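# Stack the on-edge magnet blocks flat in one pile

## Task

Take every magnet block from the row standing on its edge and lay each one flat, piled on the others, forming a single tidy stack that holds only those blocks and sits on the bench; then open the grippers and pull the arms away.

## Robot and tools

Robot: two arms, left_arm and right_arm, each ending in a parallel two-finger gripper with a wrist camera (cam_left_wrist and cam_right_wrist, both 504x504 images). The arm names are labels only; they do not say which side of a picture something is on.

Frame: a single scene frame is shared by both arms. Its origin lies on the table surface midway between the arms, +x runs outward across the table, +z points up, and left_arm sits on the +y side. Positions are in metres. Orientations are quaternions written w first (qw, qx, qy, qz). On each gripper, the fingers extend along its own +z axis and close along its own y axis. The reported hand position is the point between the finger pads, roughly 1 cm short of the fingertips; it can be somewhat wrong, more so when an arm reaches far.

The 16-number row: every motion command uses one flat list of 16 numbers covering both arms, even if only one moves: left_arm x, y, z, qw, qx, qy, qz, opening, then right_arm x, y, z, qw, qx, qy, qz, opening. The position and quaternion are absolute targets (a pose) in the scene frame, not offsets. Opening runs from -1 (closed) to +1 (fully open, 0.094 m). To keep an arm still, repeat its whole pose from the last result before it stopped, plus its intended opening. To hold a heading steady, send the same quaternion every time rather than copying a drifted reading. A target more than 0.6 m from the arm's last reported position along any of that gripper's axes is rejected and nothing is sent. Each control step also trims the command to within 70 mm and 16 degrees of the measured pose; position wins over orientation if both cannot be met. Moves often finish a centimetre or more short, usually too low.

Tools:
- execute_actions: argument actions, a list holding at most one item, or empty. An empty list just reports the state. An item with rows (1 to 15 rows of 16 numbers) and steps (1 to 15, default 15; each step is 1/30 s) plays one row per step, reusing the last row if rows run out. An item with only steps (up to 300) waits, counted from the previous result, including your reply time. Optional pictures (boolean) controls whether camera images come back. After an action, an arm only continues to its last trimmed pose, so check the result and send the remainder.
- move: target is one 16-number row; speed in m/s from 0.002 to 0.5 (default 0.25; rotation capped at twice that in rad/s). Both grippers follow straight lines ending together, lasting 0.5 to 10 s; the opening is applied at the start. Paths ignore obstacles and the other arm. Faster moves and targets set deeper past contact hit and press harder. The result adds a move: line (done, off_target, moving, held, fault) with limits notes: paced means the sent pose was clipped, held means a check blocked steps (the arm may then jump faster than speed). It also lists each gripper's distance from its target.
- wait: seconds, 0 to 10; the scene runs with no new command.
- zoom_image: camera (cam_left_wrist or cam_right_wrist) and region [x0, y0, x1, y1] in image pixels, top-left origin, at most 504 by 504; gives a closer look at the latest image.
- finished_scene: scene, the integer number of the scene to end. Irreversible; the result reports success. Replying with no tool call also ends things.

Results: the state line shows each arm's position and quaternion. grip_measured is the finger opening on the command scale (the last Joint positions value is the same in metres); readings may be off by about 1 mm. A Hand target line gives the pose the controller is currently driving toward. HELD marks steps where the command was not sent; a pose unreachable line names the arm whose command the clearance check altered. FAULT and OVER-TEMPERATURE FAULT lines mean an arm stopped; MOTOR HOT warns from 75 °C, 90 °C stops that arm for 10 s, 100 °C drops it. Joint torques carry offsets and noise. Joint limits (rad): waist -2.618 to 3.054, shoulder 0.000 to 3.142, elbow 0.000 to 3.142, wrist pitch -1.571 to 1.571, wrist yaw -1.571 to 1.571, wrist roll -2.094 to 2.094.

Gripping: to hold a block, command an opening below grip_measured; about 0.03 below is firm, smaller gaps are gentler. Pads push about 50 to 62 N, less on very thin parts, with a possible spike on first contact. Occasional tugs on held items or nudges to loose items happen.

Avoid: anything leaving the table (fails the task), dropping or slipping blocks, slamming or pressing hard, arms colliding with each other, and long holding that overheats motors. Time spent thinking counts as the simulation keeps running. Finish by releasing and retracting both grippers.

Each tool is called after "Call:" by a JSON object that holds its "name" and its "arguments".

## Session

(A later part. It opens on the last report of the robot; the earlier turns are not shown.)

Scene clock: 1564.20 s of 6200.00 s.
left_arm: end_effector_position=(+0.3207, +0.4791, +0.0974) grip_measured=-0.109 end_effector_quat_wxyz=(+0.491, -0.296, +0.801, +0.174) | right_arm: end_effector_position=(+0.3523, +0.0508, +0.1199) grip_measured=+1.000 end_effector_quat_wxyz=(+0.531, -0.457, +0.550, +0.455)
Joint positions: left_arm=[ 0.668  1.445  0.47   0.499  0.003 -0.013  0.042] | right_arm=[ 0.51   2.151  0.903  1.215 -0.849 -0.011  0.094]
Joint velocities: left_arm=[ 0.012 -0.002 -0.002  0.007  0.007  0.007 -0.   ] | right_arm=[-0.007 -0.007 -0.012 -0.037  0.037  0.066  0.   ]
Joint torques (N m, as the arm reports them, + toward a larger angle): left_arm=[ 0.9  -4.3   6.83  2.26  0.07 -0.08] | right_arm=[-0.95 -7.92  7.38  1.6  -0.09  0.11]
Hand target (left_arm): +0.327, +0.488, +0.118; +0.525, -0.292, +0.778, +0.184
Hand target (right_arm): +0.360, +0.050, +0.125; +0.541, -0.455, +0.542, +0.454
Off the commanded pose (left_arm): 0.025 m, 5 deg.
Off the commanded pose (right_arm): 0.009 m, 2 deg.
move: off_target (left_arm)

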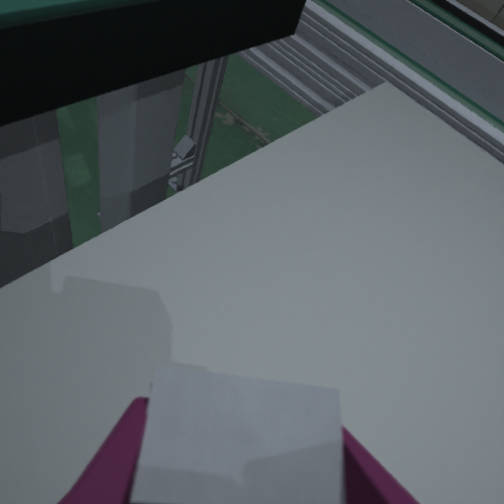

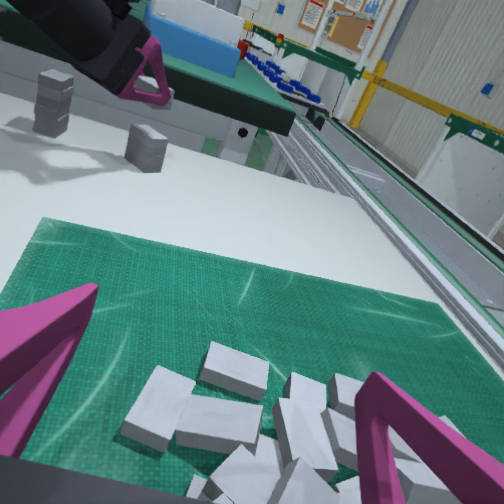

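Call:
{"name": "move", "arguments": {"target": [0.3277,0.494,0.105,0.53,-0.282,0.777,0.193,-0.14,0.36,0.05,0.125,0.542,-0.455,0.542,0.455,1], "speed": 0.05}}

Call:
{"name": "move", "arguments": {"target": [0.3325,0.4881,0.088,0.53,-0.282,0.777,0.193,-0.14,0.36,0.05,0.125,0.542,-0.455,0.542,0.455,1], "speed": 0.03}}

Call:
{"name": "zoom_image", "arguments": {"camera": "cam_right_wrist", "region": [100, 70, 200, 180]}}

Scene clock: 1591.63 s of 6200.00 s.
left_arm: end_effector_position=(+0.3225, +0.4855, +0.0853) grip_measured=-0.109 end_effector_quat_wxyz=(+0.498, -0.291, +0.797, +0.179) | right_arm: end_effector_position=(+0.3523, +0.0508, +0.1199) grip_measured=+1.000 end_effector_quat_wxyz=(+0.531, -0.457, +0.550, +0.455)
Joint positions: left_arm=[0.683 1.528 0.45  0.622 0.016 0.003 0.042] | right_arm=[ 0.51   2.151  0.903  1.215 -0.849 -0.011  0.094]
Joint velocities: left_arm=[ 0.002  0.012 -0.027  0.037  0.007 -0.037 -0.   ] | right_arm=[ 0.012 -0.007 -0.002 -0.007  0.022  0.007  0.   ]
Joint torques (N m, as the arm reports them, + toward a larger angle): left_arm=[ 0.93 -4.55  6.04  2.27  0.09  0.03] | right_arm=[-0.89 -7.94  7.36  1.61 -0.07  0.1 ]
Hand target (left_arm): +0.327, +0.494, +0.105; +0.529, -0.282, +0.777, +0.192
Hand target (right_arm): +0.360, +0.050, +0.125; +0.541, -0.455, +0.542, +0.454
Off the commanded pose (left_arm): 0.022 m, 5 deg.
Off the commanded pose (right_arm): 0.009 m, 2 deg.
After step 90, 22.97 s passed at rest.
move: off_target (left_arm)

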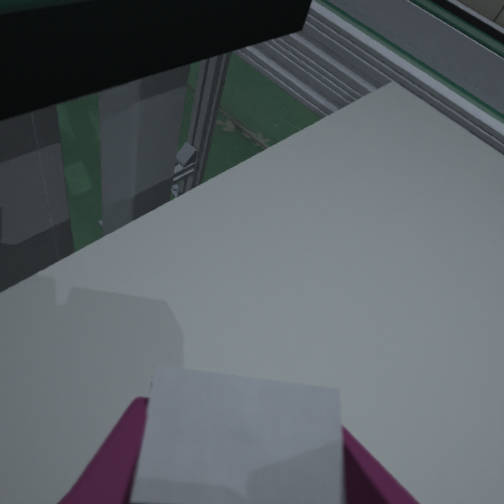

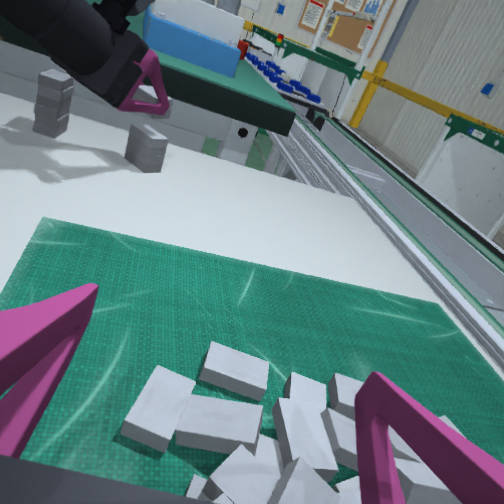

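Scene clock: 1593.23 s of 6200.00 s.
left_arm: end_effector_position=(+0.3234, +0.4840, +0.0679) grip_measured=-0.109 end_effector_quat_wxyz=(+0.496, -0.290, +0.798, +0.179) | right_arm: end_effector_position=(+0.3523, +0.0508, +0.1199) grip_measured=+1.000 end_effector_quat_wxyz=(+0.531, -0.457, +0.550, +0.455)
Joint positions: left_arm=[0.676 1.607 0.423 0.724 0.009 0.002 0.042] | right_arm=[ 0.51   2.151  0.903  1.215 -0.849 -0.011  0.094]
Joint velocities: left_arm=[-0.012 -0.007  0.002  0.007 -0.037 -0.007 -0.001] | right_arm=[-0.022  0.007  0.007 -0.022  0.037  0.037  0.   ]
Joint torques (N m, as the arm reports them, + toward a larger angle): left_arm=[-1.12 -4.72  5.35  2.24 -0.09 -0.07] | right_arm=[-0.89 -7.93  7.39  1.6  -0.09  0.1 ]
Hand target (left_arm): +0.332, +0.488, +0.088; +0.529, -0.282, +0.777, +0.192
Hand target (right_arm): +0.360, +0.050, +0.125; +0.541, -0.455, +0.542, +0.454
Off the commanded pose (left_arm): 0.022 m, 5 deg.
Off the commanded pose (right_arm): 0.009 m, 2 deg.
move: off_target (left_arm)

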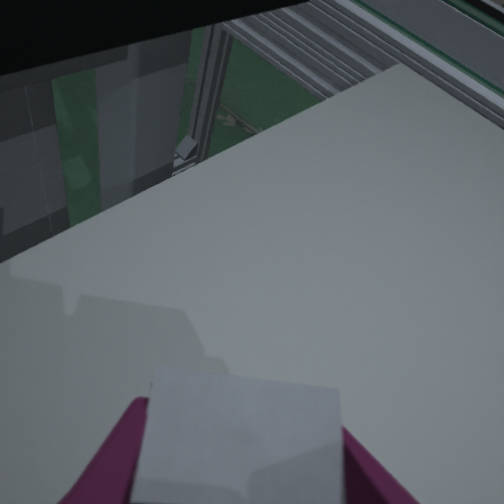

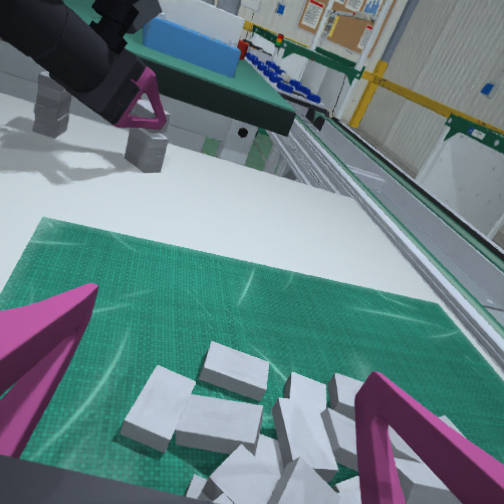

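Region (100, 70, 200, 180) of cam_right_wrist's 504x504 image, scaled by 4.582, with more detail than that image has; it fills the left 458 columns of this view, and the rest is white.

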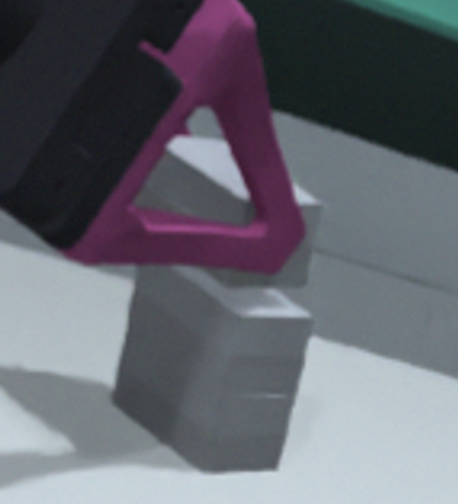

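Call:
{"name": "move", "arguments": {"target": [0.3362,0.4834,0.089,0.53,-0.282,0.777,0.193,-0.14,0.36,0.05,0.125,0.542,-0.455,0.542,0.455,1], "speed": 0.015}}

Call:
{"name": "zoom_image", "arguments": {"camera": "cam_right_wrist", "region": [100, 70, 200, 180]}}

Scene clock: 1601.13 s of 6200.00 s.
left_arm: end_effector_position=(+0.3271, +0.4794, +0.0677) grip_measured=-0.109 end_effector_quat_wxyz=(+0.496, -0.290, +0.799, +0.180) | right_arm: end_effector_position=(+0.3523, +0.0508, +0.1199) grip_measured=+1.000 end_effector_quat_wxyz=(+0.531, -0.457, +0.550, +0.455)
Joint positions: left_arm=[ 0.651  1.607  0.423  0.724 -0.013 -0.007  0.042] | right_arm=[ 0.51   2.151  0.903  1.215 -0.849 -0.011  0.094]
Joint velocities: left_arm=[-0.012  0.022  0.017 -0.007 -0.037  0.007 -0.   ] | right_arm=[-0.017 -0.007 -0.002  0.051  0.037  0.022  0.   ]
Joint torques (N m, as the arm reports them, + toward a larger angle): left_arm=[-1.14 -5.32  5.56  2.24 -0.13 -0.06] | right_arm=[-0.96 -7.91  7.37  1.6  -0.09  0.11]
Hand target (left_arm): +0.336, +0.483, +0.089; +0.529, -0.282, +0.777, +0.192
Hand target (right_arm): +0.360, +0.050, +0.125; +0.541, -0.455, +0.542, +0.454
Off the commanded pose (left_arm): 0.024 m, 5 deg.
Off the commanded pose (right_arm): 0.009 m, 2 deg.
After step 90, 2.00 s passed at rest.
move: off_target (left_arm)

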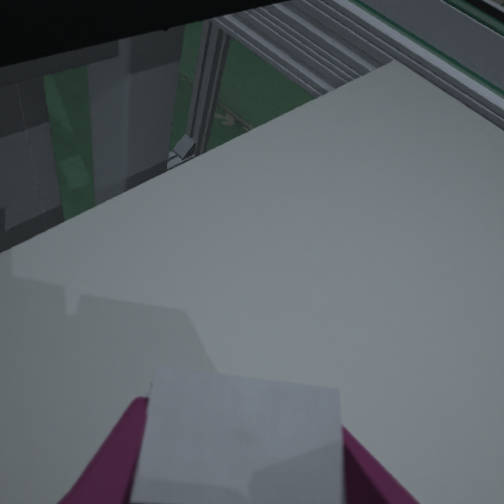

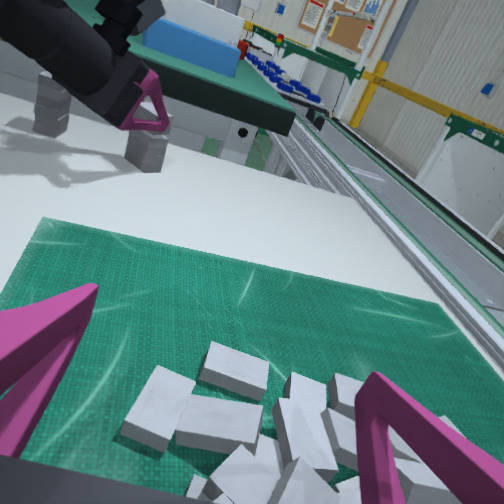

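Region (100, 70, 200, 180) of cam_right_wrist's 504x504 image, scaled by 4.582, with more detail than that image has; it fills the left 458 columns of this view, and the rest is white.

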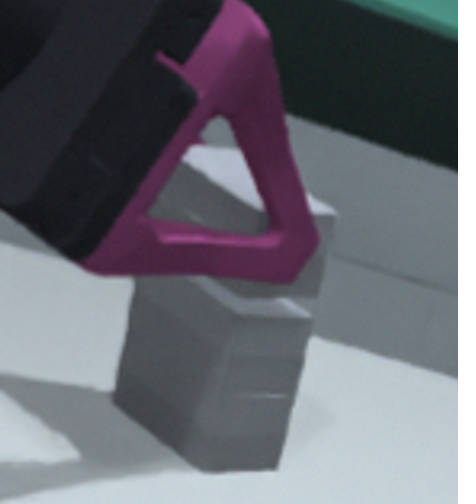

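Call:
{"name": "move", "arguments": {"target": [0.3355,0.4828,0.082,0.53,-0.282,0.777,0.193,-0.14,0.36,0.05,0.125,0.542,-0.455,0.542,0.455,1], "speed": 0.012}}

Call:
{"name": "zoom_image", "arguments": {"camera": "cam_right_wrist", "region": [100, 70, 200, 180]}}

Scene clock: 1609.37 s of 6200.00 s.
left_arm: end_effector_position=(+0.3271, +0.4796, +0.0638) grip_measured=-0.109 end_effector_quat_wxyz=(+0.499, -0.289, +0.797, +0.181) | right_arm: end_effector_position=(+0.3523, +0.0508, +0.1199) grip_measured=+1.000 end_effector_quat_wxyz=(+0.531, -0.457, +0.550, +0.455)
Joint positions: left_arm=[ 0.651  1.633  0.412  0.769 -0.014 -0.007  0.042] | right_arm=[ 0.51   2.151  0.903  1.215 -0.849 -0.011  0.094]
Joint velocities: left_arm=[-0.002 -0.007 -0.007  0.007  0.022 -0.022 -0.   ] | right_arm=[-0.007 -0.007  0.012 -0.007  0.066  0.007  0.   ]
Joint torques (N m, as the arm reports them, + toward a larger angle): left_arm=[-1.08 -4.82  5.16  2.27 -0.11 -0.08] | right_arm=[-0.89 -8.01  7.44  1.6  -0.09  0.11]
Hand target (left_arm): +0.335, +0.482, +0.082; +0.529, -0.282, +0.777, +0.192
Hand target (right_arm): +0.360, +0.050, +0.125; +0.541, -0.455, +0.542, +0.454
Off the commanded pose (left_arm): 0.020 m, 5 deg.
Off the commanded pose (right_arm): 0.009 m, 2 deg.
After step 90, 1.40 s passed at rest.
move: off_target (left_arm)

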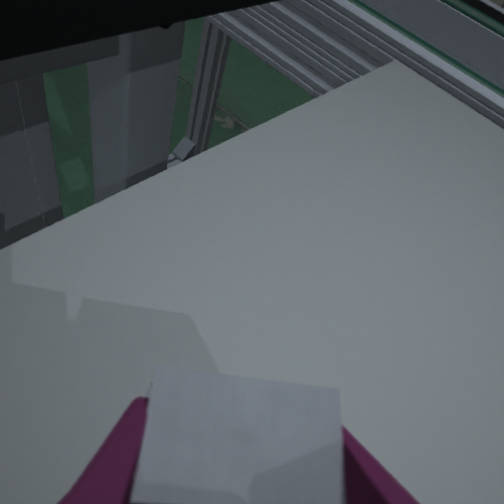

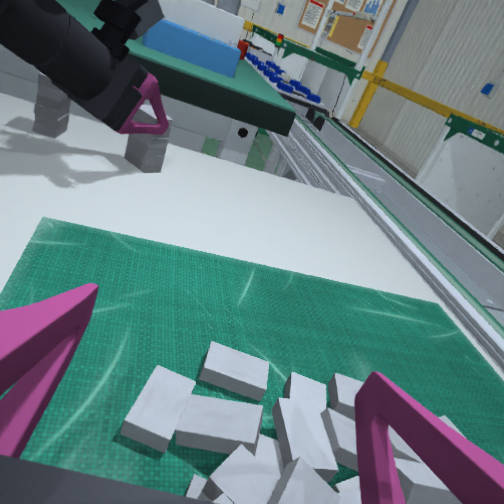

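Region (100, 70, 200, 180) of cam_right_wrist's 504x504 image, scaled by 4.582, with more detail than that image has; it fills the left 458 columns of this view, and the rest is white.

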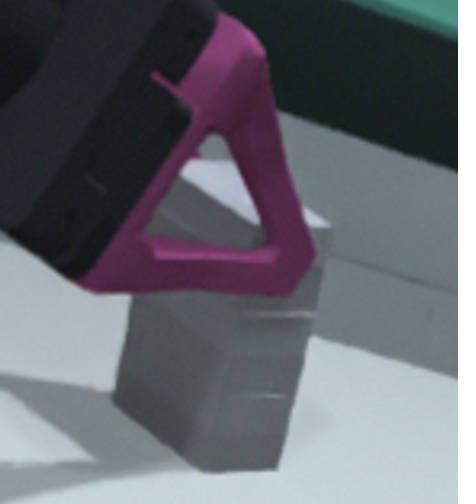

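Call:
{"name": "move", "arguments": {"target": [0.3352,0.4825,0.078,0.53,-0.282,0.777,0.193,-0.14,0.36,0.05,0.125,0.542,-0.455,0.542,0.455,1], "speed": 0.01}}

Call:
{"name": "zoom_image", "arguments": {"camera": "cam_right_wrist", "region": [100, 70, 200, 180]}}

Scene clock: 1617.93 s of 6200.00 s.
left_arm: end_effector_position=(+0.3287, +0.4809, +0.0627) grip_measured=-0.109 end_effector_quat_wxyz=(+0.502, -0.289, +0.794, +0.182) | right_arm: end_effector_position=(+0.3523, +0.0508, +0.1199) grip_measured=+1.000 end_effector_quat_wxyz=(+0.531, -0.457, +0.550, +0.455)
Joint positions: left_arm=[ 0.651  1.653  0.412  0.798 -0.014 -0.007  0.042] | right_arm=[ 0.51   2.151  0.903  1.215 -0.849 -0.011  0.094]
Joint velocities: left_arm=[ 0.002  0.002 -0.002 -0.007 -0.022 -0.081 -0.001] | right_arm=[-0.017  0.002 -0.002 -0.037 -0.081 -0.11   0.   ]
Joint torques (N m, as the arm reports them, + toward a larger angle): left_arm=[-1.05 -4.98  4.56  2.24 -0.11 -0.06] | right_arm=[-0.96 -7.98  7.39  1.61 -0.08  0.1 ]
Hand target (left_arm): +0.335, +0.482, +0.078; +0.529, -0.282, +0.777, +0.192
Hand target (right_arm): +0.360, +0.050, +0.125; +0.541, -0.455, +0.542, +0.454
Off the commanded pose (left_arm): 0.017 m, 4 deg.
Off the commanded pose (right_arm): 0.009 m, 2 deg.
After step 90, 1.43 s passed at rest.
move: off_target (left_arm)

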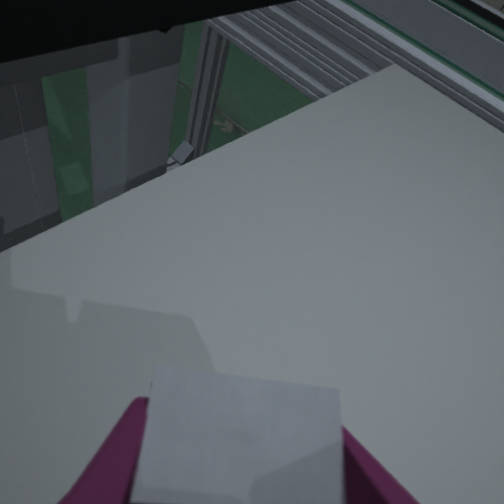

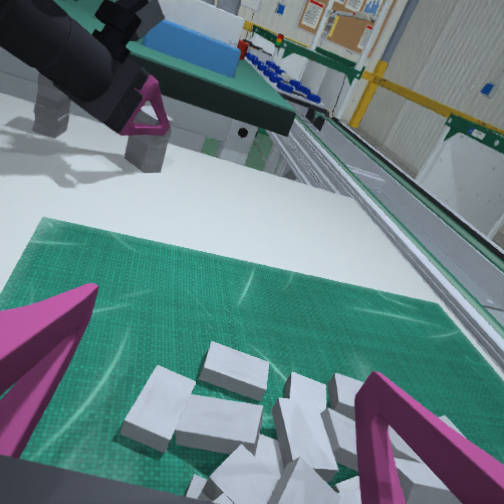

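Region (100, 70, 200, 180) of cam_right_wrist's 504x504 image, scaled by 4.582, with more detail than that image has; it fills the left 458 columns of this view, and the rest is white.

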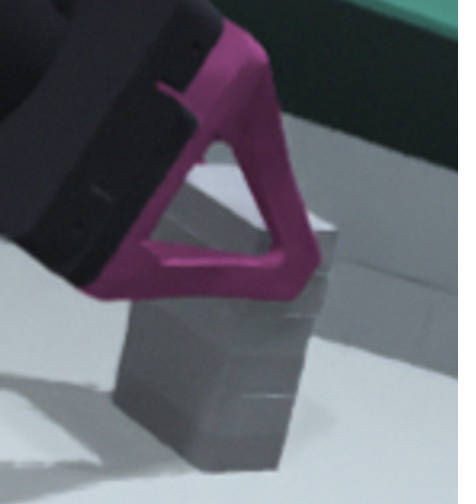

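Call:
{"name": "move", "arguments": {"target": [0.3328,0.4805,0.0815,0.53,-0.282,0.777,0.193,-0.14,0.36,0.05,0.125,0.542,-0.455,0.542,0.455,1], "speed": 0.01}}

Call:
{"name": "zoom_image", "arguments": {"camera": "cam_right_wrist", "region": [100, 70, 200, 180]}}

Scene clock: 1625.83 s of 6200.00 s.
left_arm: end_effector_position=(+0.3277, +0.4800, +0.0622) grip_measured=-0.109 end_effector_quat_wxyz=(+0.503, -0.289, +0.794, +0.182) | right_arm: end_effector_position=(+0.3523, +0.0508, +0.1199) grip_measured=+1.000 end_effector_quat_wxyz=(+0.531, -0.457, +0.550, +0.455)
Joint positions: left_arm=[ 0.651  1.653  0.405  0.807 -0.014 -0.008  0.042] | right_arm=[ 0.51   2.151  0.903  1.215 -0.849 -0.011  0.094]
Joint velocities: left_arm=[-0.007 -0.002  0.007  0.007 -0.007 -0.037 -0.001] | right_arm=[-0.017 -0.032 -0.002  0.037  0.037 -0.007  0.   ]
Joint torques (N m, as the arm reports them, + toward a larger angle): left_arm=[-1.1  -6.96  4.48  1.99 -0.11 -0.05] | right_arm=[-0.95 -8.02  7.46  1.6  -0.09  0.12]
Hand target (left_arm): +0.333, +0.481, +0.081; +0.530, -0.282, +0.777, +0.192
Hand target (right_arm): +0.360, +0.050, +0.125; +0.541, -0.455, +0.542, +0.454
Off the commanded pose (left_arm): 0.020 m, 4 deg.
Off the commanded pose (right_arm): 0.009 m, 2 deg.
After step 90, 1.17 s passed at rest.
move: off_target (left_arm)

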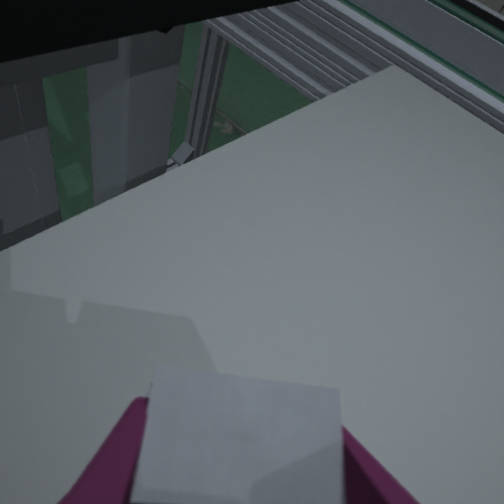

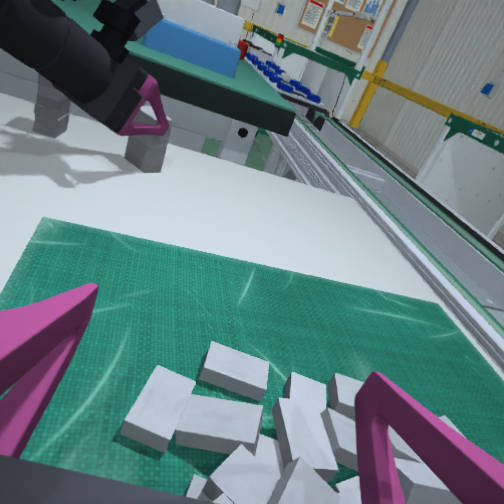

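Region (100, 70, 200, 180) of cam_right_wrist's 504x504 image, scaled by 4.582, with more detail than that image has; it fills the left 458 columns of this view, and the rest is white.

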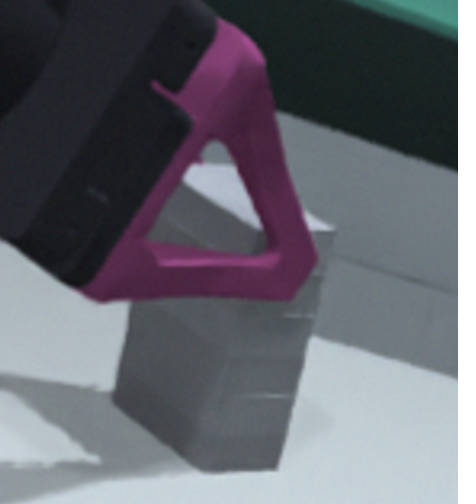

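Call:
{"name": "execute_actions", "arguments": {"actions": [{"rows":[[0.3328,0.4805,0.0815,0.53,-0.282,0.777,0.193,-0.11,0.36,0.05,0.125,0.542,-0.455,0.542,0.455,1],[0.3328,0.4805,0.0815,0.53,-0.282,0.777,0.193,-0.09,0.36,0.05,0.125,0.542,-0.455,0.542,0.455,1],[0.3328,0.4805,0.0815,0.53,-0.282,0.777,0.193,-0.07,0.36,0.05,0.125,0.542,-0.455,0.542,0.455,1],[0.3328,0.4805,0.0815,0.53,-0.282,0.777,0.193,-0.05,0.36,0.05,0.125,0.542,-0.455,0.542,0.455,1],[0.3328,0.4805,0.0815,0.53,-0.282,0.777,0.193,-0.02,0.36,0.05,0.125,0.542,-0.455,0.542,0.455,1],[0.3328,0.4805,0.0815,0.53,-0.282,0.777,0.193,0.02,0.36,0.05,0.125,0.542,-0.455,0.542,0.455,1],[0.3328,0.4805,0.0815,0.53,-0.282,0.777,0.193,0.08,0.36,0.05,0.125,0.542,-0.455,0.542,0.455,1],[0.3328,0.4805,0.0815,0.53,-0.282,0.777,0.193,0.16,0.36,0.05,0.125,0.542,-0.455,0.542,0.455,1],[0.3328,0.4805,0.0815,0.53,-0.282,0.777,0.193,0.25,0.36,0.05,0.125,0.542,-0.455,0.542,0.455,1],[0.3328,0.4805,0.0815,0.53,-0.282,0.777,0.193,0.33,0.36,0.05,0.125,0.542,-0.455,0.542,0.455,1]],"steps":15}]}}

Call:
{"name": "move", "arguments": {"target": [0.285,0.44,0.125,0.53,-0.282,0.777,0.193,0.35,0.36,0.05,0.125,0.542,-0.455,0.542,0.455,1], "speed": 0.08}}

Call:
{"name": "zoom_image", "arguments": {"camera": "cam_right_wrist", "region": [100, 70, 200, 180]}}

Scene clock: 1633.53 s of 6200.00 s.
left_arm: end_effector_position=(+0.3285, +0.4809, +0.0647) grip_measured=+0.327 end_effector_quat_wxyz=(+0.507, -0.288, +0.791, +0.184) | right_arm: end_effector_position=(+0.3523, +0.0508, +0.1199) grip_measured=+1.000 end_effector_quat_wxyz=(+0.531, -0.457, +0.550, +0.455)
Joint positions: left_arm=[ 0.651  1.653  0.405  0.818 -0.015 -0.008  0.062] | right_arm=[ 0.51   2.151  0.903  1.215 -0.849 -0.011  0.094]
Joint velocities: left_arm=[-0.002 -0.012 -0.007  0.022 -0.037  0.066 -0.001] | right_arm=[-0.007 -0.002  0.017 -0.007  0.022  0.022  0.   ]
Joint torques (N m, as the arm reports them, + toward a larger angle): left_arm=[-1.16 -6.86  4.52  1.9  -0.12 -0.07] | right_arm=[-0.89 -8.02  7.37  1.61 -0.1   0.14]
Hand target (left_arm): +0.333, +0.481, +0.081; +0.530, -0.282, +0.777, +0.192
Hand target (right_arm): +0.360, +0.050, +0.125; +0.541, -0.455, +0.542, +0.454
Off the commanded pose (left_arm): 0.017 m, 3 deg.
Off the commanded pose (right_arm): 0.009 m, 2 deg.
Steps of this call (steps 1 to 90: nothing new was sent; then 4.20 s passed at rest; steps 91 to 105: all 15 steps of this action). Readings (end_effector_position):
91: left_arm (+0.3277, +0.4800, +0.0622) | right_arm (+0.3523, +0.0508, +0.1199)
92: left_arm (+0.3277, +0.4800, +0.0622) | right_arm (+0.3523, +0.0508, +0.1199)
94: left_arm (+0.3277, +0.4802, +0.0625) | right_arm (+0.3523, +0.0508, +0.1199)
98: left_arm (+0.3282, +0.4807, +0.0640) | right_arm (+0.3523, +0.0508, +0.1199)
105: the state above

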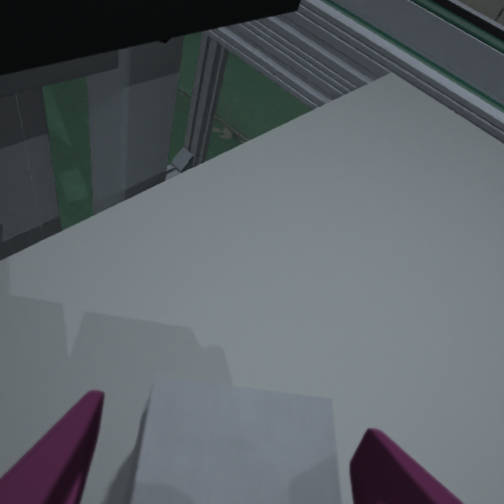

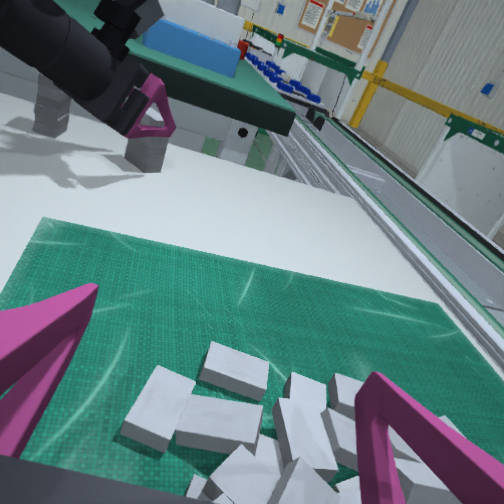

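Scene clock: 1635.43 s of 6200.00 s.
left_arm: end_effector_position=(+0.2836, +0.4414, +0.1185) grip_measured=+0.347 end_effector_quat_wxyz=(+0.520, -0.284, +0.783, +0.189) | right_arm: end_effector_position=(+0.3523, +0.0508, +0.1199) grip_measured=+1.000 end_effector_quat_wxyz=(+0.531, -0.457, +0.550, +0.455)
Joint positions: left_arm=[ 0.638  1.116  0.283  0.434 -0.028 -0.011  0.063] | right_arm=[ 0.51   2.151  0.903  1.215 -0.849 -0.011  0.094]
Joint velocities: left_arm=[-0.007 -0.012  0.012  0.007  0.051  0.037 -0.001] | right_arm=[-0.002  0.007 -0.017  0.051 -0.007  0.051  0.   ]
Joint torques (N m, as the arm reports them, + toward a larger angle): left_arm=[-1.12 -3.68  6.59  1.61 -0.11 -0.06] | right_arm=[-0.85 -7.99  7.45  1.59 -0.09  0.1 ]
Hand target (left_arm): +0.285, +0.440, +0.127; +0.530, -0.282, +0.776, +0.192
Hand target (right_arm): +0.360, +0.050, +0.125; +0.541, -0.455, +0.542, +0.454
Off the commanded pose (left_arm): 0.007 m, 1 deg.
Off the commanded pose (right_arm): 0.009 m, 2 deg.
move: done

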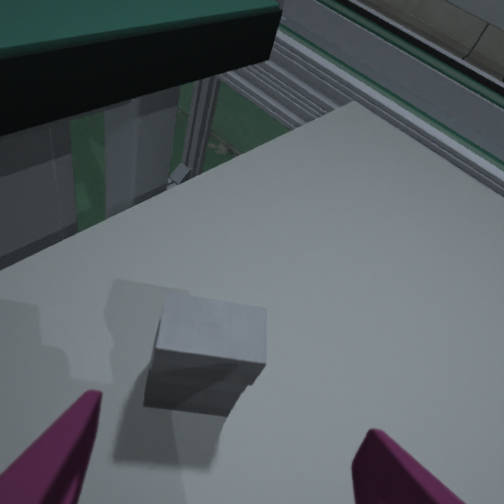

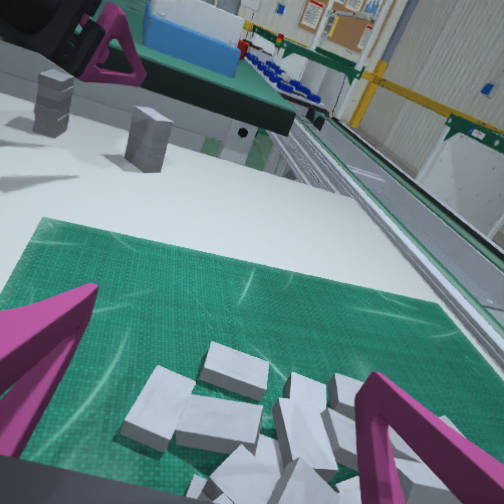

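Region (100, 70, 200, 180) of cam_right_wrist's 504x504 image, scaled by 4.582, with more detail than that image has; it fills the left 458 columns of this view, and the rest is white.

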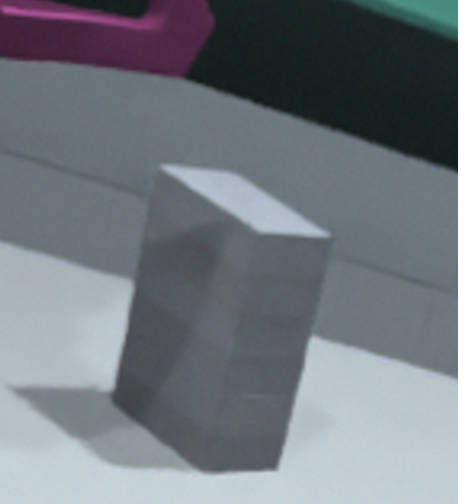

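Call:
{"name": "move", "arguments": {"target": [0.3295,0.4865,0.135,0.017,-0.342,0.9397,0.006,0.55,0.36,0.05,0.125,0.542,-0.455,0.542,0.455,1], "speed": 0.25}}

Call:
{"name": "move", "arguments": {"target": [0.3295,0.4865,0.095,0.017,-0.342,0.9397,0.006,0.55,0.36,0.05,0.125,0.542,-0.455,0.542,0.455,1], "speed": 0.08}}

Call:
{"name": "zoom_image", "arguments": {"camera": "cam_left_wrist", "region": [100, 200, 380, 480]}}

Scene clock: 1642.87 s of 6200.00 s.
left_arm: end_effector_position=(+0.3269, +0.4798, +0.1258) grip_measured=+0.548 end_effector_quat_wxyz=(+0.003, -0.337, +0.941, +0.013) | right_arm: end_effector_position=(+0.3523, +0.0508, +0.1199) grip_measured=+1.000 end_effector_quat_wxyz=(+0.531, -0.457, +0.550, +0.455)
Joint positions: left_arm=[ 0.648  2.067  1.919 -1.409 -0.023 -0.011  0.073] | right_arm=[ 0.51   2.151  0.903  1.215 -0.849 -0.011  0.094]
Joint velocities: left_arm=[-0.027  0.007 -0.007  0.022 -0.022  0.022  0.001] | right_arm=[ 0.002  0.002 -0.002  0.022  0.022  0.037  0.   ]
Joint torques (N m, as the arm reports them, + toward a larger angle): left_arm=[ 1.03 -9.76  8.52  0.15  0.04  0.  ] | right_arm=[-0.95 -8.01  7.44  1.6  -0.07  0.1 ]
Hand target (left_arm): +0.327, +0.485, +0.135; +0.014, -0.340, +0.940, +0.014
Hand target (right_arm): +0.360, +0.050, +0.125; +0.541, -0.455, +0.542, +0.454
Off the commanded pose (left_arm): 0.012 m, 2 deg.
Off the commanded pose (right_arm): 0.009 m, 2 deg.
After step 90, 1.43 s passed at rest.
move: off_target (left_arm)

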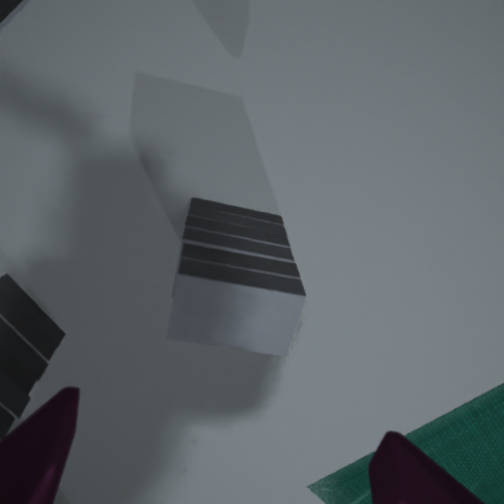

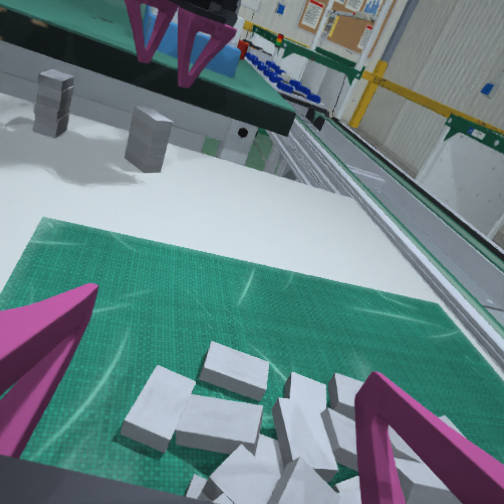

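Scene clock: 1643.83 s of 6200.00 s.
left_arm: end_effector_position=(+0.3271, +0.4811, +0.0954) grip_measured=+0.548 end_effector_quat_wxyz=(+0.005, -0.340, +0.940, +0.006) | right_arm: end_effector_position=(+0.3523, +0.0508, +0.1199) grip_measured=+1.000 end_effector_quat_wxyz=(+0.531, -0.457, +0.550, +0.455)
Joint positions: left_arm=[ 0.657  2.067  1.799 -1.289 -0.008 -0.007  0.073] | right_arm=[ 0.51   2.151  0.903  1.215 -0.849 -0.011  0.094]
Joint velocities: left_arm=[-0.012 -0.007 -0.002 -0.007  0.022 -0.037 -0.001] | right_arm=[-0.007 -0.012  0.012  0.037 -0.007 -0.022  0.   ]
Joint torques (N m, as the arm reports them, + toward a larger angle): left_arm=[ 0.83 -9.45  6.02  0.49  0.08  0.01] | right_arm=[-0.96 -7.94  7.38  1.6  -0.09  0.11]
Hand target (left_arm): +0.329, +0.487, +0.095; +0.017, -0.342, +0.940, +0.006
Hand target (right_arm): +0.360, +0.050, +0.125; +0.541, -0.455, +0.542, +0.454
Off the commanded pose (left_arm): 0.006 m, 1 deg.
Off the commanded pose (right_arm): 0.009 m, 2 deg.
move: done

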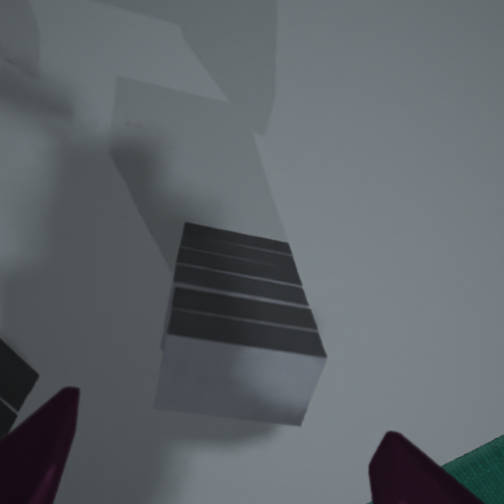

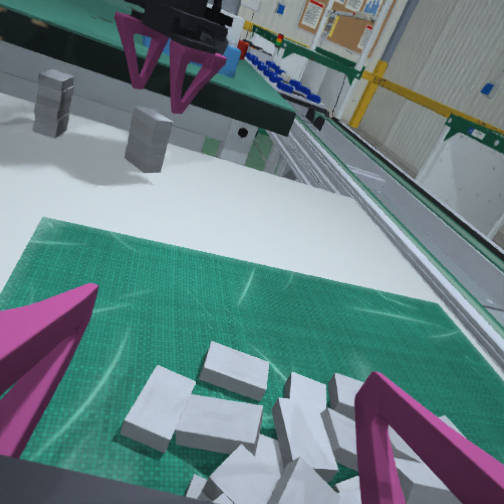

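Region (100, 200, 380, 480) of cam_left_wrist's 504x504 image, scaled by 1.800, with more detail than that image has.

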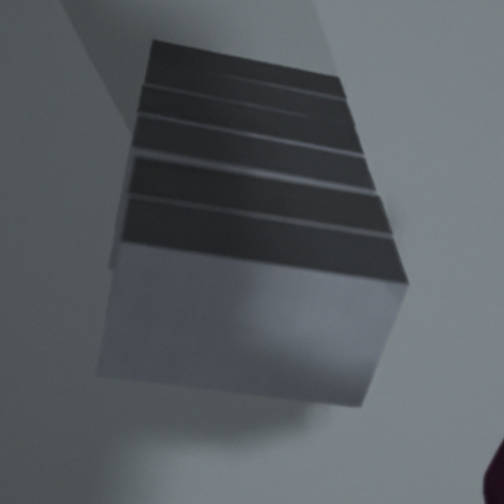

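Call:
{"name": "move", "arguments": {"target": [0.3295,0.4865,0.045,0.017,-0.342,0.9397,0.006,0.55,0.36,0.05,0.125,0.542,-0.455,0.542,0.455,1], "speed": 0.05}}

Call:
{"name": "execute_actions", "arguments": {"actions": [{"rows":[[0.3295,0.4865,0.045,0.017,-0.342,0.9397,0.006,0.35,0.36,0.05,0.125,0.542,-0.455,0.542,0.455,1],[0.3295,0.4865,0.045,0.017,-0.342,0.9397,0.006,0.22,0.36,0.05,0.125,0.542,-0.455,0.542,0.455,1],[0.3295,0.4865,0.045,0.017,-0.342,0.9397,0.006,0.12,0.36,0.05,0.125,0.542,-0.455,0.542,0.455,1],[0.3295,0.4865,0.045,0.017,-0.342,0.9397,0.006,0.07,0.36,0.05,0.125,0.542,-0.455,0.542,0.455,1],[0.3295,0.4865,0.045,0.017,-0.342,0.9397,0.006,0.04,0.36,0.05,0.125,0.542,-0.455,0.542,0.455,1],[0.3295,0.4865,0.045,0.017,-0.342,0.9397,0.006,0.01,0.36,0.05,0.125,0.542,-0.455,0.542,0.455,1],[0.3295,0.4865,0.045,0.017,-0.342,0.9397,0.006,-0.02,0.36,0.05,0.125,0.542,-0.455,0.542,0.455,1],[0.3295,0.4865,0.045,0.017,-0.342,0.9397,0.006,-0.04,0.36,0.05,0.125,0.542,-0.455,0.542,0.455,1],[0.3295,0.4865,0.045,0.017,-0.342,0.9397,0.006,-0.06,0.36,0.05,0.125,0.542,-0.455,0.542,0.455,1],[0.3295,0.4865,0.045,0.017,-0.342,0.9397,0.006,-0.08,0.36,0.05,0.125,0.542,-0.455,0.542,0.455,1],[0.3295,0.4865,0.045,0.017,-0.342,0.9397,0.006,-0.09,0.36,0.05,0.125,0.542,-0.455,0.542,0.455,1],[0.3295,0.4865,0.045,0.017,-0.342,0.9397,0.006,-0.10,0.36,0.05,0.125,0.542,-0.455,0.542,0.455,1],[0.3295,0.4865,0.045,0.017,-0.342,0.9397,0.006,-0.11,0.36,0.05,0.125,0.542,-0.455,0.542,0.455,1],[0.3295,0.4865,0.045,0.017,-0.342,0.9397,0.006,-0.12,0.36,0.05,0.125,0.542,-0.455,0.542,0.455,1],[0.3295,0.4865,0.045,0.017,-0.342,0.9397,0.006,-0.13,0.36,0.05,0.125,0.542,-0.455,0.542,0.455,1]],"steps":15}]}}

Call:
{"name": "zoom_image", "arguments": {"camera": "cam_right_wrist", "region": [90, 60, 210, 180]}}

Scene clock: 1663.13 s of 6200.00 s.
left_arm: end_effector_position=(+0.3271, +0.4811, +0.0438) grip_measured=+0.548 end_effector_quat_wxyz=(+0.004, -0.340, +0.940, +0.005) | right_arm: end_effector_position=(+0.3523, +0.0508, +0.1199) grip_measured=+1.000 end_effector_quat_wxyz=(+0.531, -0.457, +0.550, +0.455)
Joint positions: left_arm=[ 0.657  2.096  1.637 -1.101 -0.008 -0.007  0.073] | right_arm=[ 0.51   2.151  0.903  1.215 -0.849 -0.011  0.094]
Joint velocities: left_arm=[-0.002 -0.012 -0.012  0.022  0.037  0.022  0.   ] | right_arm=[ 0.002 -0.022 -0.012 -0.051 -0.037 -0.007  0.   ]
Joint torques (N m, as the arm reports them, + toward a larger angle): left_arm=[ 0.83 -9.81  5.67  0.49  0.08  0.03] | right_arm=[-1.   -7.91  7.39  1.6  -0.08  0.1 ]
Hand target (left_arm): +0.329, +0.487, +0.045; +0.017, -0.342, +0.940, +0.006
Hand target (right_arm): +0.360, +0.050, +0.125; +0.541, -0.455, +0.542, +0.454
Off the commanded pose (left_arm): 0.006 m, 2 deg.
Off the commanded pose (right_arm): 0.009 m, 2 deg.
After step 90, 14.80 s passed at rest.
move: done

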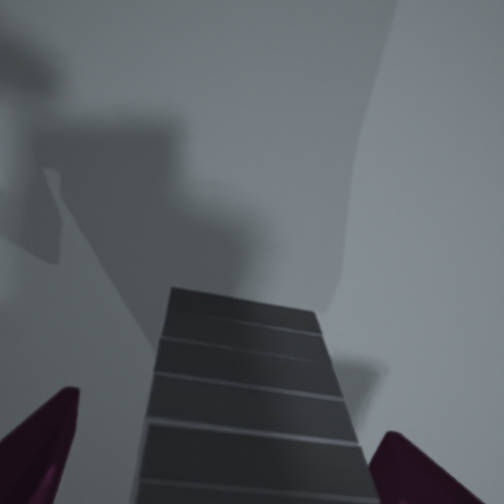

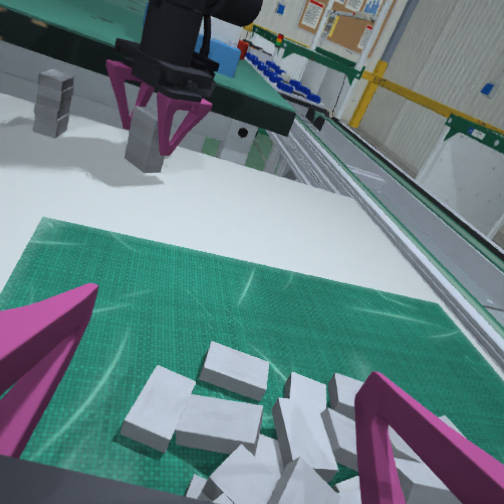

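Scene clock: 1663.63 s of 6200.00 s.
left_arm: end_effector_position=(+0.3272, +0.4814, +0.0438) grip_measured=-0.108 end_effector_quat_wxyz=(+0.005, -0.340, +0.940, +0.005) | right_arm: end_effector_position=(+0.3523, +0.0508, +0.1199) grip_measured=+1.000 end_effector_quat_wxyz=(+0.531, -0.457, +0.550, +0.455)
Joint positions: left_arm=[ 0.658  2.096  1.637 -1.099 -0.006 -0.007  0.042] | right_arm=[ 0.51   2.151  0.903  1.215 -0.849 -0.011  0.094]
Joint velocities: left_arm=[-0.012 -0.022  0.007 -0.037 -0.022 -0.007  0.   ] | right_arm=[-0.002  0.012 -0.017  0.022  0.022 -0.022  0.   ]
Joint torques (N m, as the arm reports them, + toward a larger angle): left_arm=[ 0.77 -9.98  5.81  0.49  0.09  0.02] | right_arm=[-0.93 -7.94  7.45  1.59 -0.09  0.11]
Hand target (left_arm): +0.329, +0.487, +0.045; +0.017, -0.342, +0.939, +0.006
Hand target (right_arm): +0.360, +0.050, +0.125; +0.541, -0.455, +0.542, +0.454
Off the commanded pose (left_arm): 0.006 m, 1 deg.
Off the commanded pose (right_arm): 0.009 m, 2 deg.
Steps of this call (steps 1 to 15: all 15 steps of this action). Readings (end_effector_position):
1: left_arm (+0.3271, +0.4811, +0.0438) | right_arm (+0.3523, +0.0508, +0.1199)
2: left_arm (+0.3272, +0.4811, +0.0438) | right_arm (+0.3523, +0.0508, +0.1199)
4: left_arm (+0.3272, +0.4812, +0.0438) | right_arm (+0.3523, +0.0508, +0.1199)
8: left_arm (+0.3272, +0.4812, +0.0438) | right_arm (+0.3523, +0.0508, +0.1199)
15: the state above

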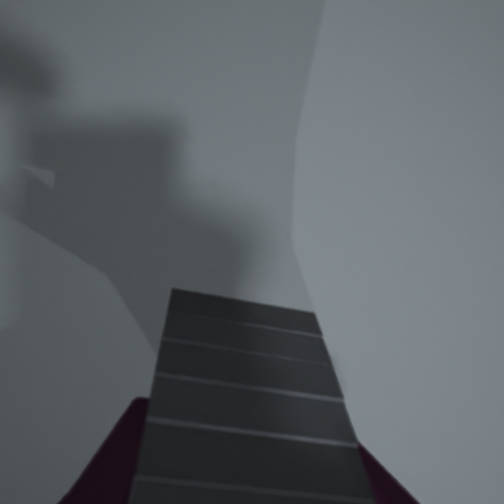

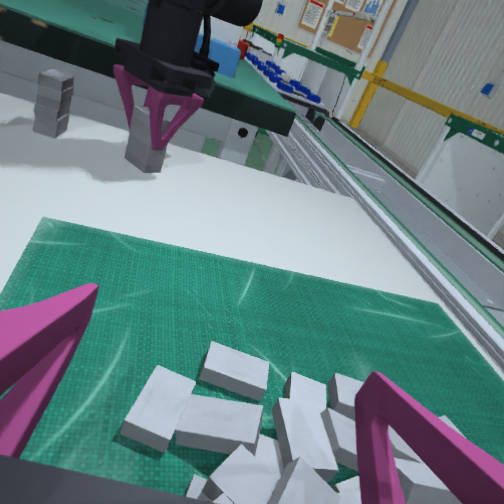

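Region (90, 60, 210, 180) of cam_right_wrist's 504x504 image, scaled by 4.200, with more detail than that image has.

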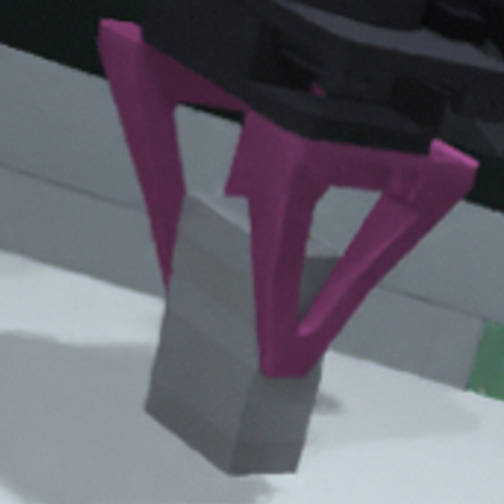

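Call:
{"name": "execute_actions", "arguments": {"actions": [{"rows":[[0.3295,0.4865,0.045,0.017,-0.342,0.9397,0.006,-0.09,0.36,0.05,0.125,0.542,-0.455,0.542,0.455,1],[0.3295,0.4865,0.045,0.017,-0.342,0.9397,0.006,-0.06,0.36,0.05,0.125,0.542,-0.455,0.542,0.455,1],[0.3295,0.4865,0.045,0.017,-0.342,0.9397,0.006,-0.02,0.36,0.05,0.125,0.542,-0.455,0.542,0.455,1],[0.3295,0.4865,0.045,0.017,-0.342,0.9397,0.006,0.08,0.36,0.05,0.125,0.542,-0.455,0.542,0.455,1],[0.3295,0.4865,0.045,0.017,-0.342,0.9397,0.006,0.25,0.36,0.05,0.125,0.542,-0.455,0.542,0.455,1],[0.3295,0.4865,0.045,0.017,-0.342,0.9397,0.006,0.45,0.36,0.05,0.125,0.542,-0.455,0.542,0.455,1]],"steps":12}], "pictures": false}}

Call:
{"name": "move", "arguments": {"target": [0.3295,0.4865,0.125,0.017,-0.342,0.9397,0.006,0.45,0.36,0.05,0.125,0.542,-0.455,0.542,0.455,1], "speed": 0.15}}

Call:
{"name": "zoom_image", "arguments": {"camera": "cam_left_wrist", "region": [100, 160, 380, 440]}}

Call:
{"name": "zoom_image", "arguments": {"camera": "cam_right_wrist", "region": [90, 60, 210, 180]}}

Scene clock: 1671.70 s of 6200.00 s.
left_arm: end_effector_position=(+0.3273, +0.4814, +0.0438) grip_measured=+0.447 end_effector_quat_wxyz=(+0.005, -0.340, +0.940, +0.005) | right_arm: end_effector_position=(+0.3523, +0.0508, +0.1199) grip_measured=+1.000 end_effector_quat_wxyz=(+0.531, -0.457, +0.550, +0.455)
Joint positions: left_arm=[ 0.658  2.096  1.637 -1.099 -0.006 -0.006  0.068] | right_arm=[ 0.51   2.151  0.903  1.215 -0.849 -0.011  0.094]
Joint velocities: left_arm=[ 0.002  0.007 -0.007  0.007 -0.007 -0.037  0.   ] | right_arm=[-0.002 -0.007  0.007  0.007  0.051 -0.037  0.   ]
Joint torques (N m, as the arm reports them, + toward a larger angle): left_arm=[ 0.73 -9.89  5.66  0.48  0.05  0.03] | right_arm=[-0.93 -7.89  7.4   1.6  -0.08  0.11]
Hand target (left_arm): +0.329, +0.486, +0.045; +0.017, -0.342, +0.940, +0.006
Hand target (right_arm): +0.360, +0.050, +0.125; +0.541, -0.455, +0.542, +0.454
Off the commanded pose (left_arm): 0.006 m, 1 deg.
Off the commanded pose (right_arm): 0.009 m, 2 deg.
Steps of this call (steps 1 to 90: nothing new was sent; then 4.67 s passed at rest; steps 91 to 102: all 12 steps of this action). Readings (end_effector_position):
91: left_arm (+0.3272, +0.4814, +0.0438) | right_arm (+0.3523, +0.0508, +0.1199)
92: left_arm (+0.3272, +0.4814, +0.0438) | right_arm (+0.3523, +0.0508, +0.1199)
94: left_arm (+0.3273, +0.4814, +0.0438) | right_arm (+0.3523, +0.0508, +0.1199)
98: left_arm (+0.3273, +0.4814, +0.0438) | right_arm (+0.3523, +0.0508, +0.1199)
102: the state above

Scene clock: 1673.13 s of 6200.00 s.
left_arm: end_effector_position=(+0.3280, +0.4820, +0.1071) grip_measured=+0.447 end_effector_quat_wxyz=(-0.005, -0.340, +0.940, +0.002) | right_arm: end_effector_position=(+0.3523, +0.0508, +0.1199) grip_measured=+1.000 end_effector_quat_wxyz=(+0.531, -0.457, +0.550, +0.455)
Joint positions: left_arm=[ 0.658  2.096  1.89  -1.372 -0.006 -0.006  0.068] | right_arm=[ 0.51   2.151  0.903  1.215 -0.849 -0.011  0.094]
Joint velocities: left_arm=[-0.002 -0.007  0.002  0.007  0.007 -0.037 -0.   ] | right_arm=[-0.012  0.007  0.007 -0.081  0.007  0.022  0.   ]
Joint torques (N m, as the arm reports them, + toward a larger angle): left_arm=[  0.68 -11.83   8.21   0.14   0.06  -0.01] | right_arm=[-0.99 -8.01  7.42  1.59 -0.08  0.11]
Hand target (left_arm): +0.329, +0.486, +0.125; +0.017, -0.342, +0.940, +0.006
Hand target (right_arm): +0.360, +0.050, +0.125; +0.541, -0.455, +0.542, +0.454
Off the commanded pose (left_arm): 0.019 m, 3 deg.
Off the commanded pose (right_arm): 0.009 m, 2 deg.
move: off_target (left_arm)

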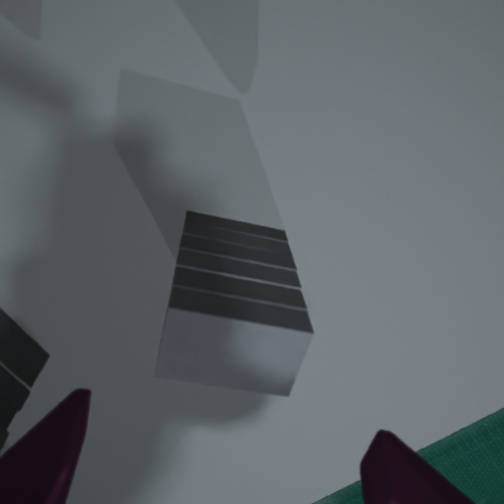

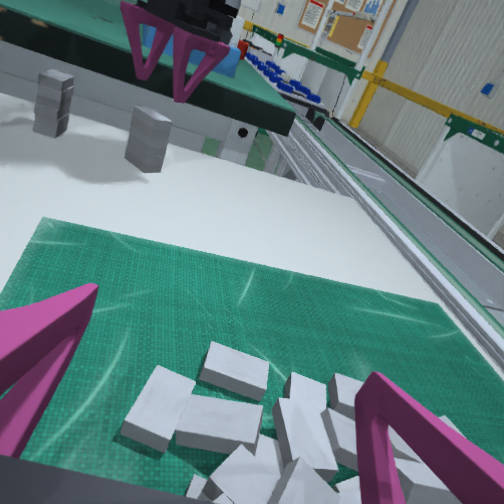

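Region (100, 160, 380, 440) of cam_left_wrist's 504x504 image, scaled by 1.800, with more detail than that image has.

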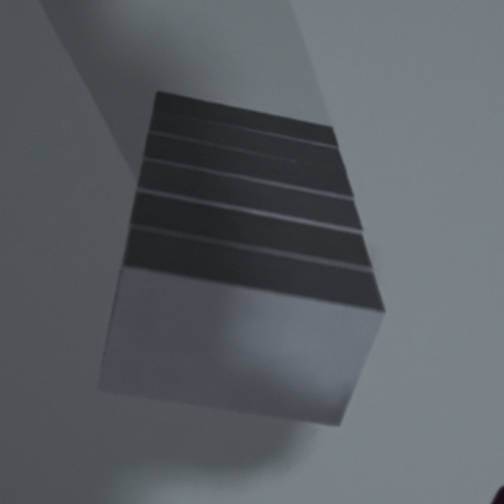

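Region (90, 60, 210, 180) of cam_right_wrist's 504x504 image, scaled by 4.200, with more detail than that image has.

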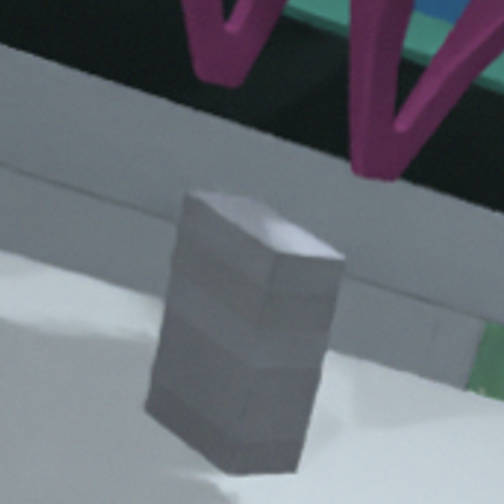

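Call:
{"name": "move", "arguments": {"target": [0.22,0.33,0.18,0.017,-0.2,0.98,0.004,0.6,0.36,0.05,0.125,0.542,-0.455,0.542,0.455,1], "speed": 0.3}}

Scene clock: 1678.63 s of 6200.00 s.
left_arm: end_effector_position=(+0.2229, +0.3350, +0.1797) grip_measured=+0.597 end_effector_quat_wxyz=(+0.016, -0.204, +0.979, +0.007) | right_arm: end_effector_position=(+0.3523, +0.0508, +0.1199) grip_measured=+1.000 end_effector_quat_wxyz=(+0.531, -0.457, +0.550, +0.455)
Joint positions: left_arm=[ 0.456  1.404  1.359 -1.491 -0.004  0.075  0.075] | right_arm=[ 0.51   2.151  0.903  1.215 -0.849 -0.011  0.094]
Joint velocities: left_arm=[-0.012 -0.002 -0.017 -0.037 -0.037  0.037 -0.001] | right_arm=[ 0.002  0.007 -0.007 -0.007 -0.051 -0.066  0.   ]
Joint torques (N m, as the arm reports them, + toward a larger angle): left_arm=[-1.03 -4.74  5.6   0.19  0.04 -0.08] | right_arm=[-0.91 -8.08  7.38  1.59 -0.1   0.09]
Hand target (left_arm): +0.221, +0.330, +0.182; +0.017, -0.200, +0.980, +0.005
Hand target (right_arm): +0.360, +0.050, +0.125; +0.541, -0.455, +0.542, +0.454
Off the commanded pose (left_arm): 0.006 m, 1 deg.
Off the commanded pose (right_arm): 0.009 m, 2 deg.
After step 90, 1.33 s passed at rest.
move: done

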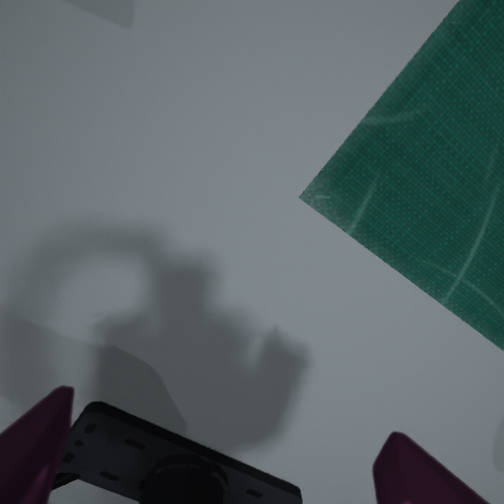

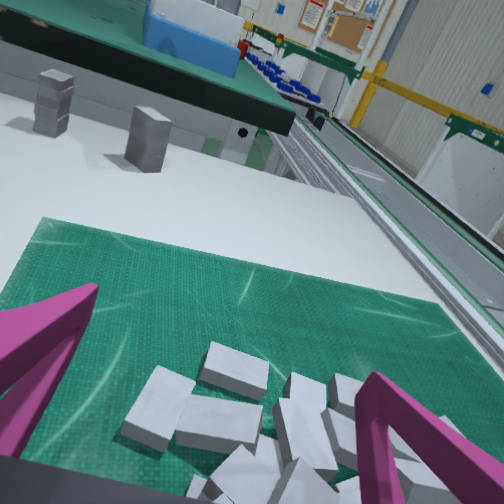

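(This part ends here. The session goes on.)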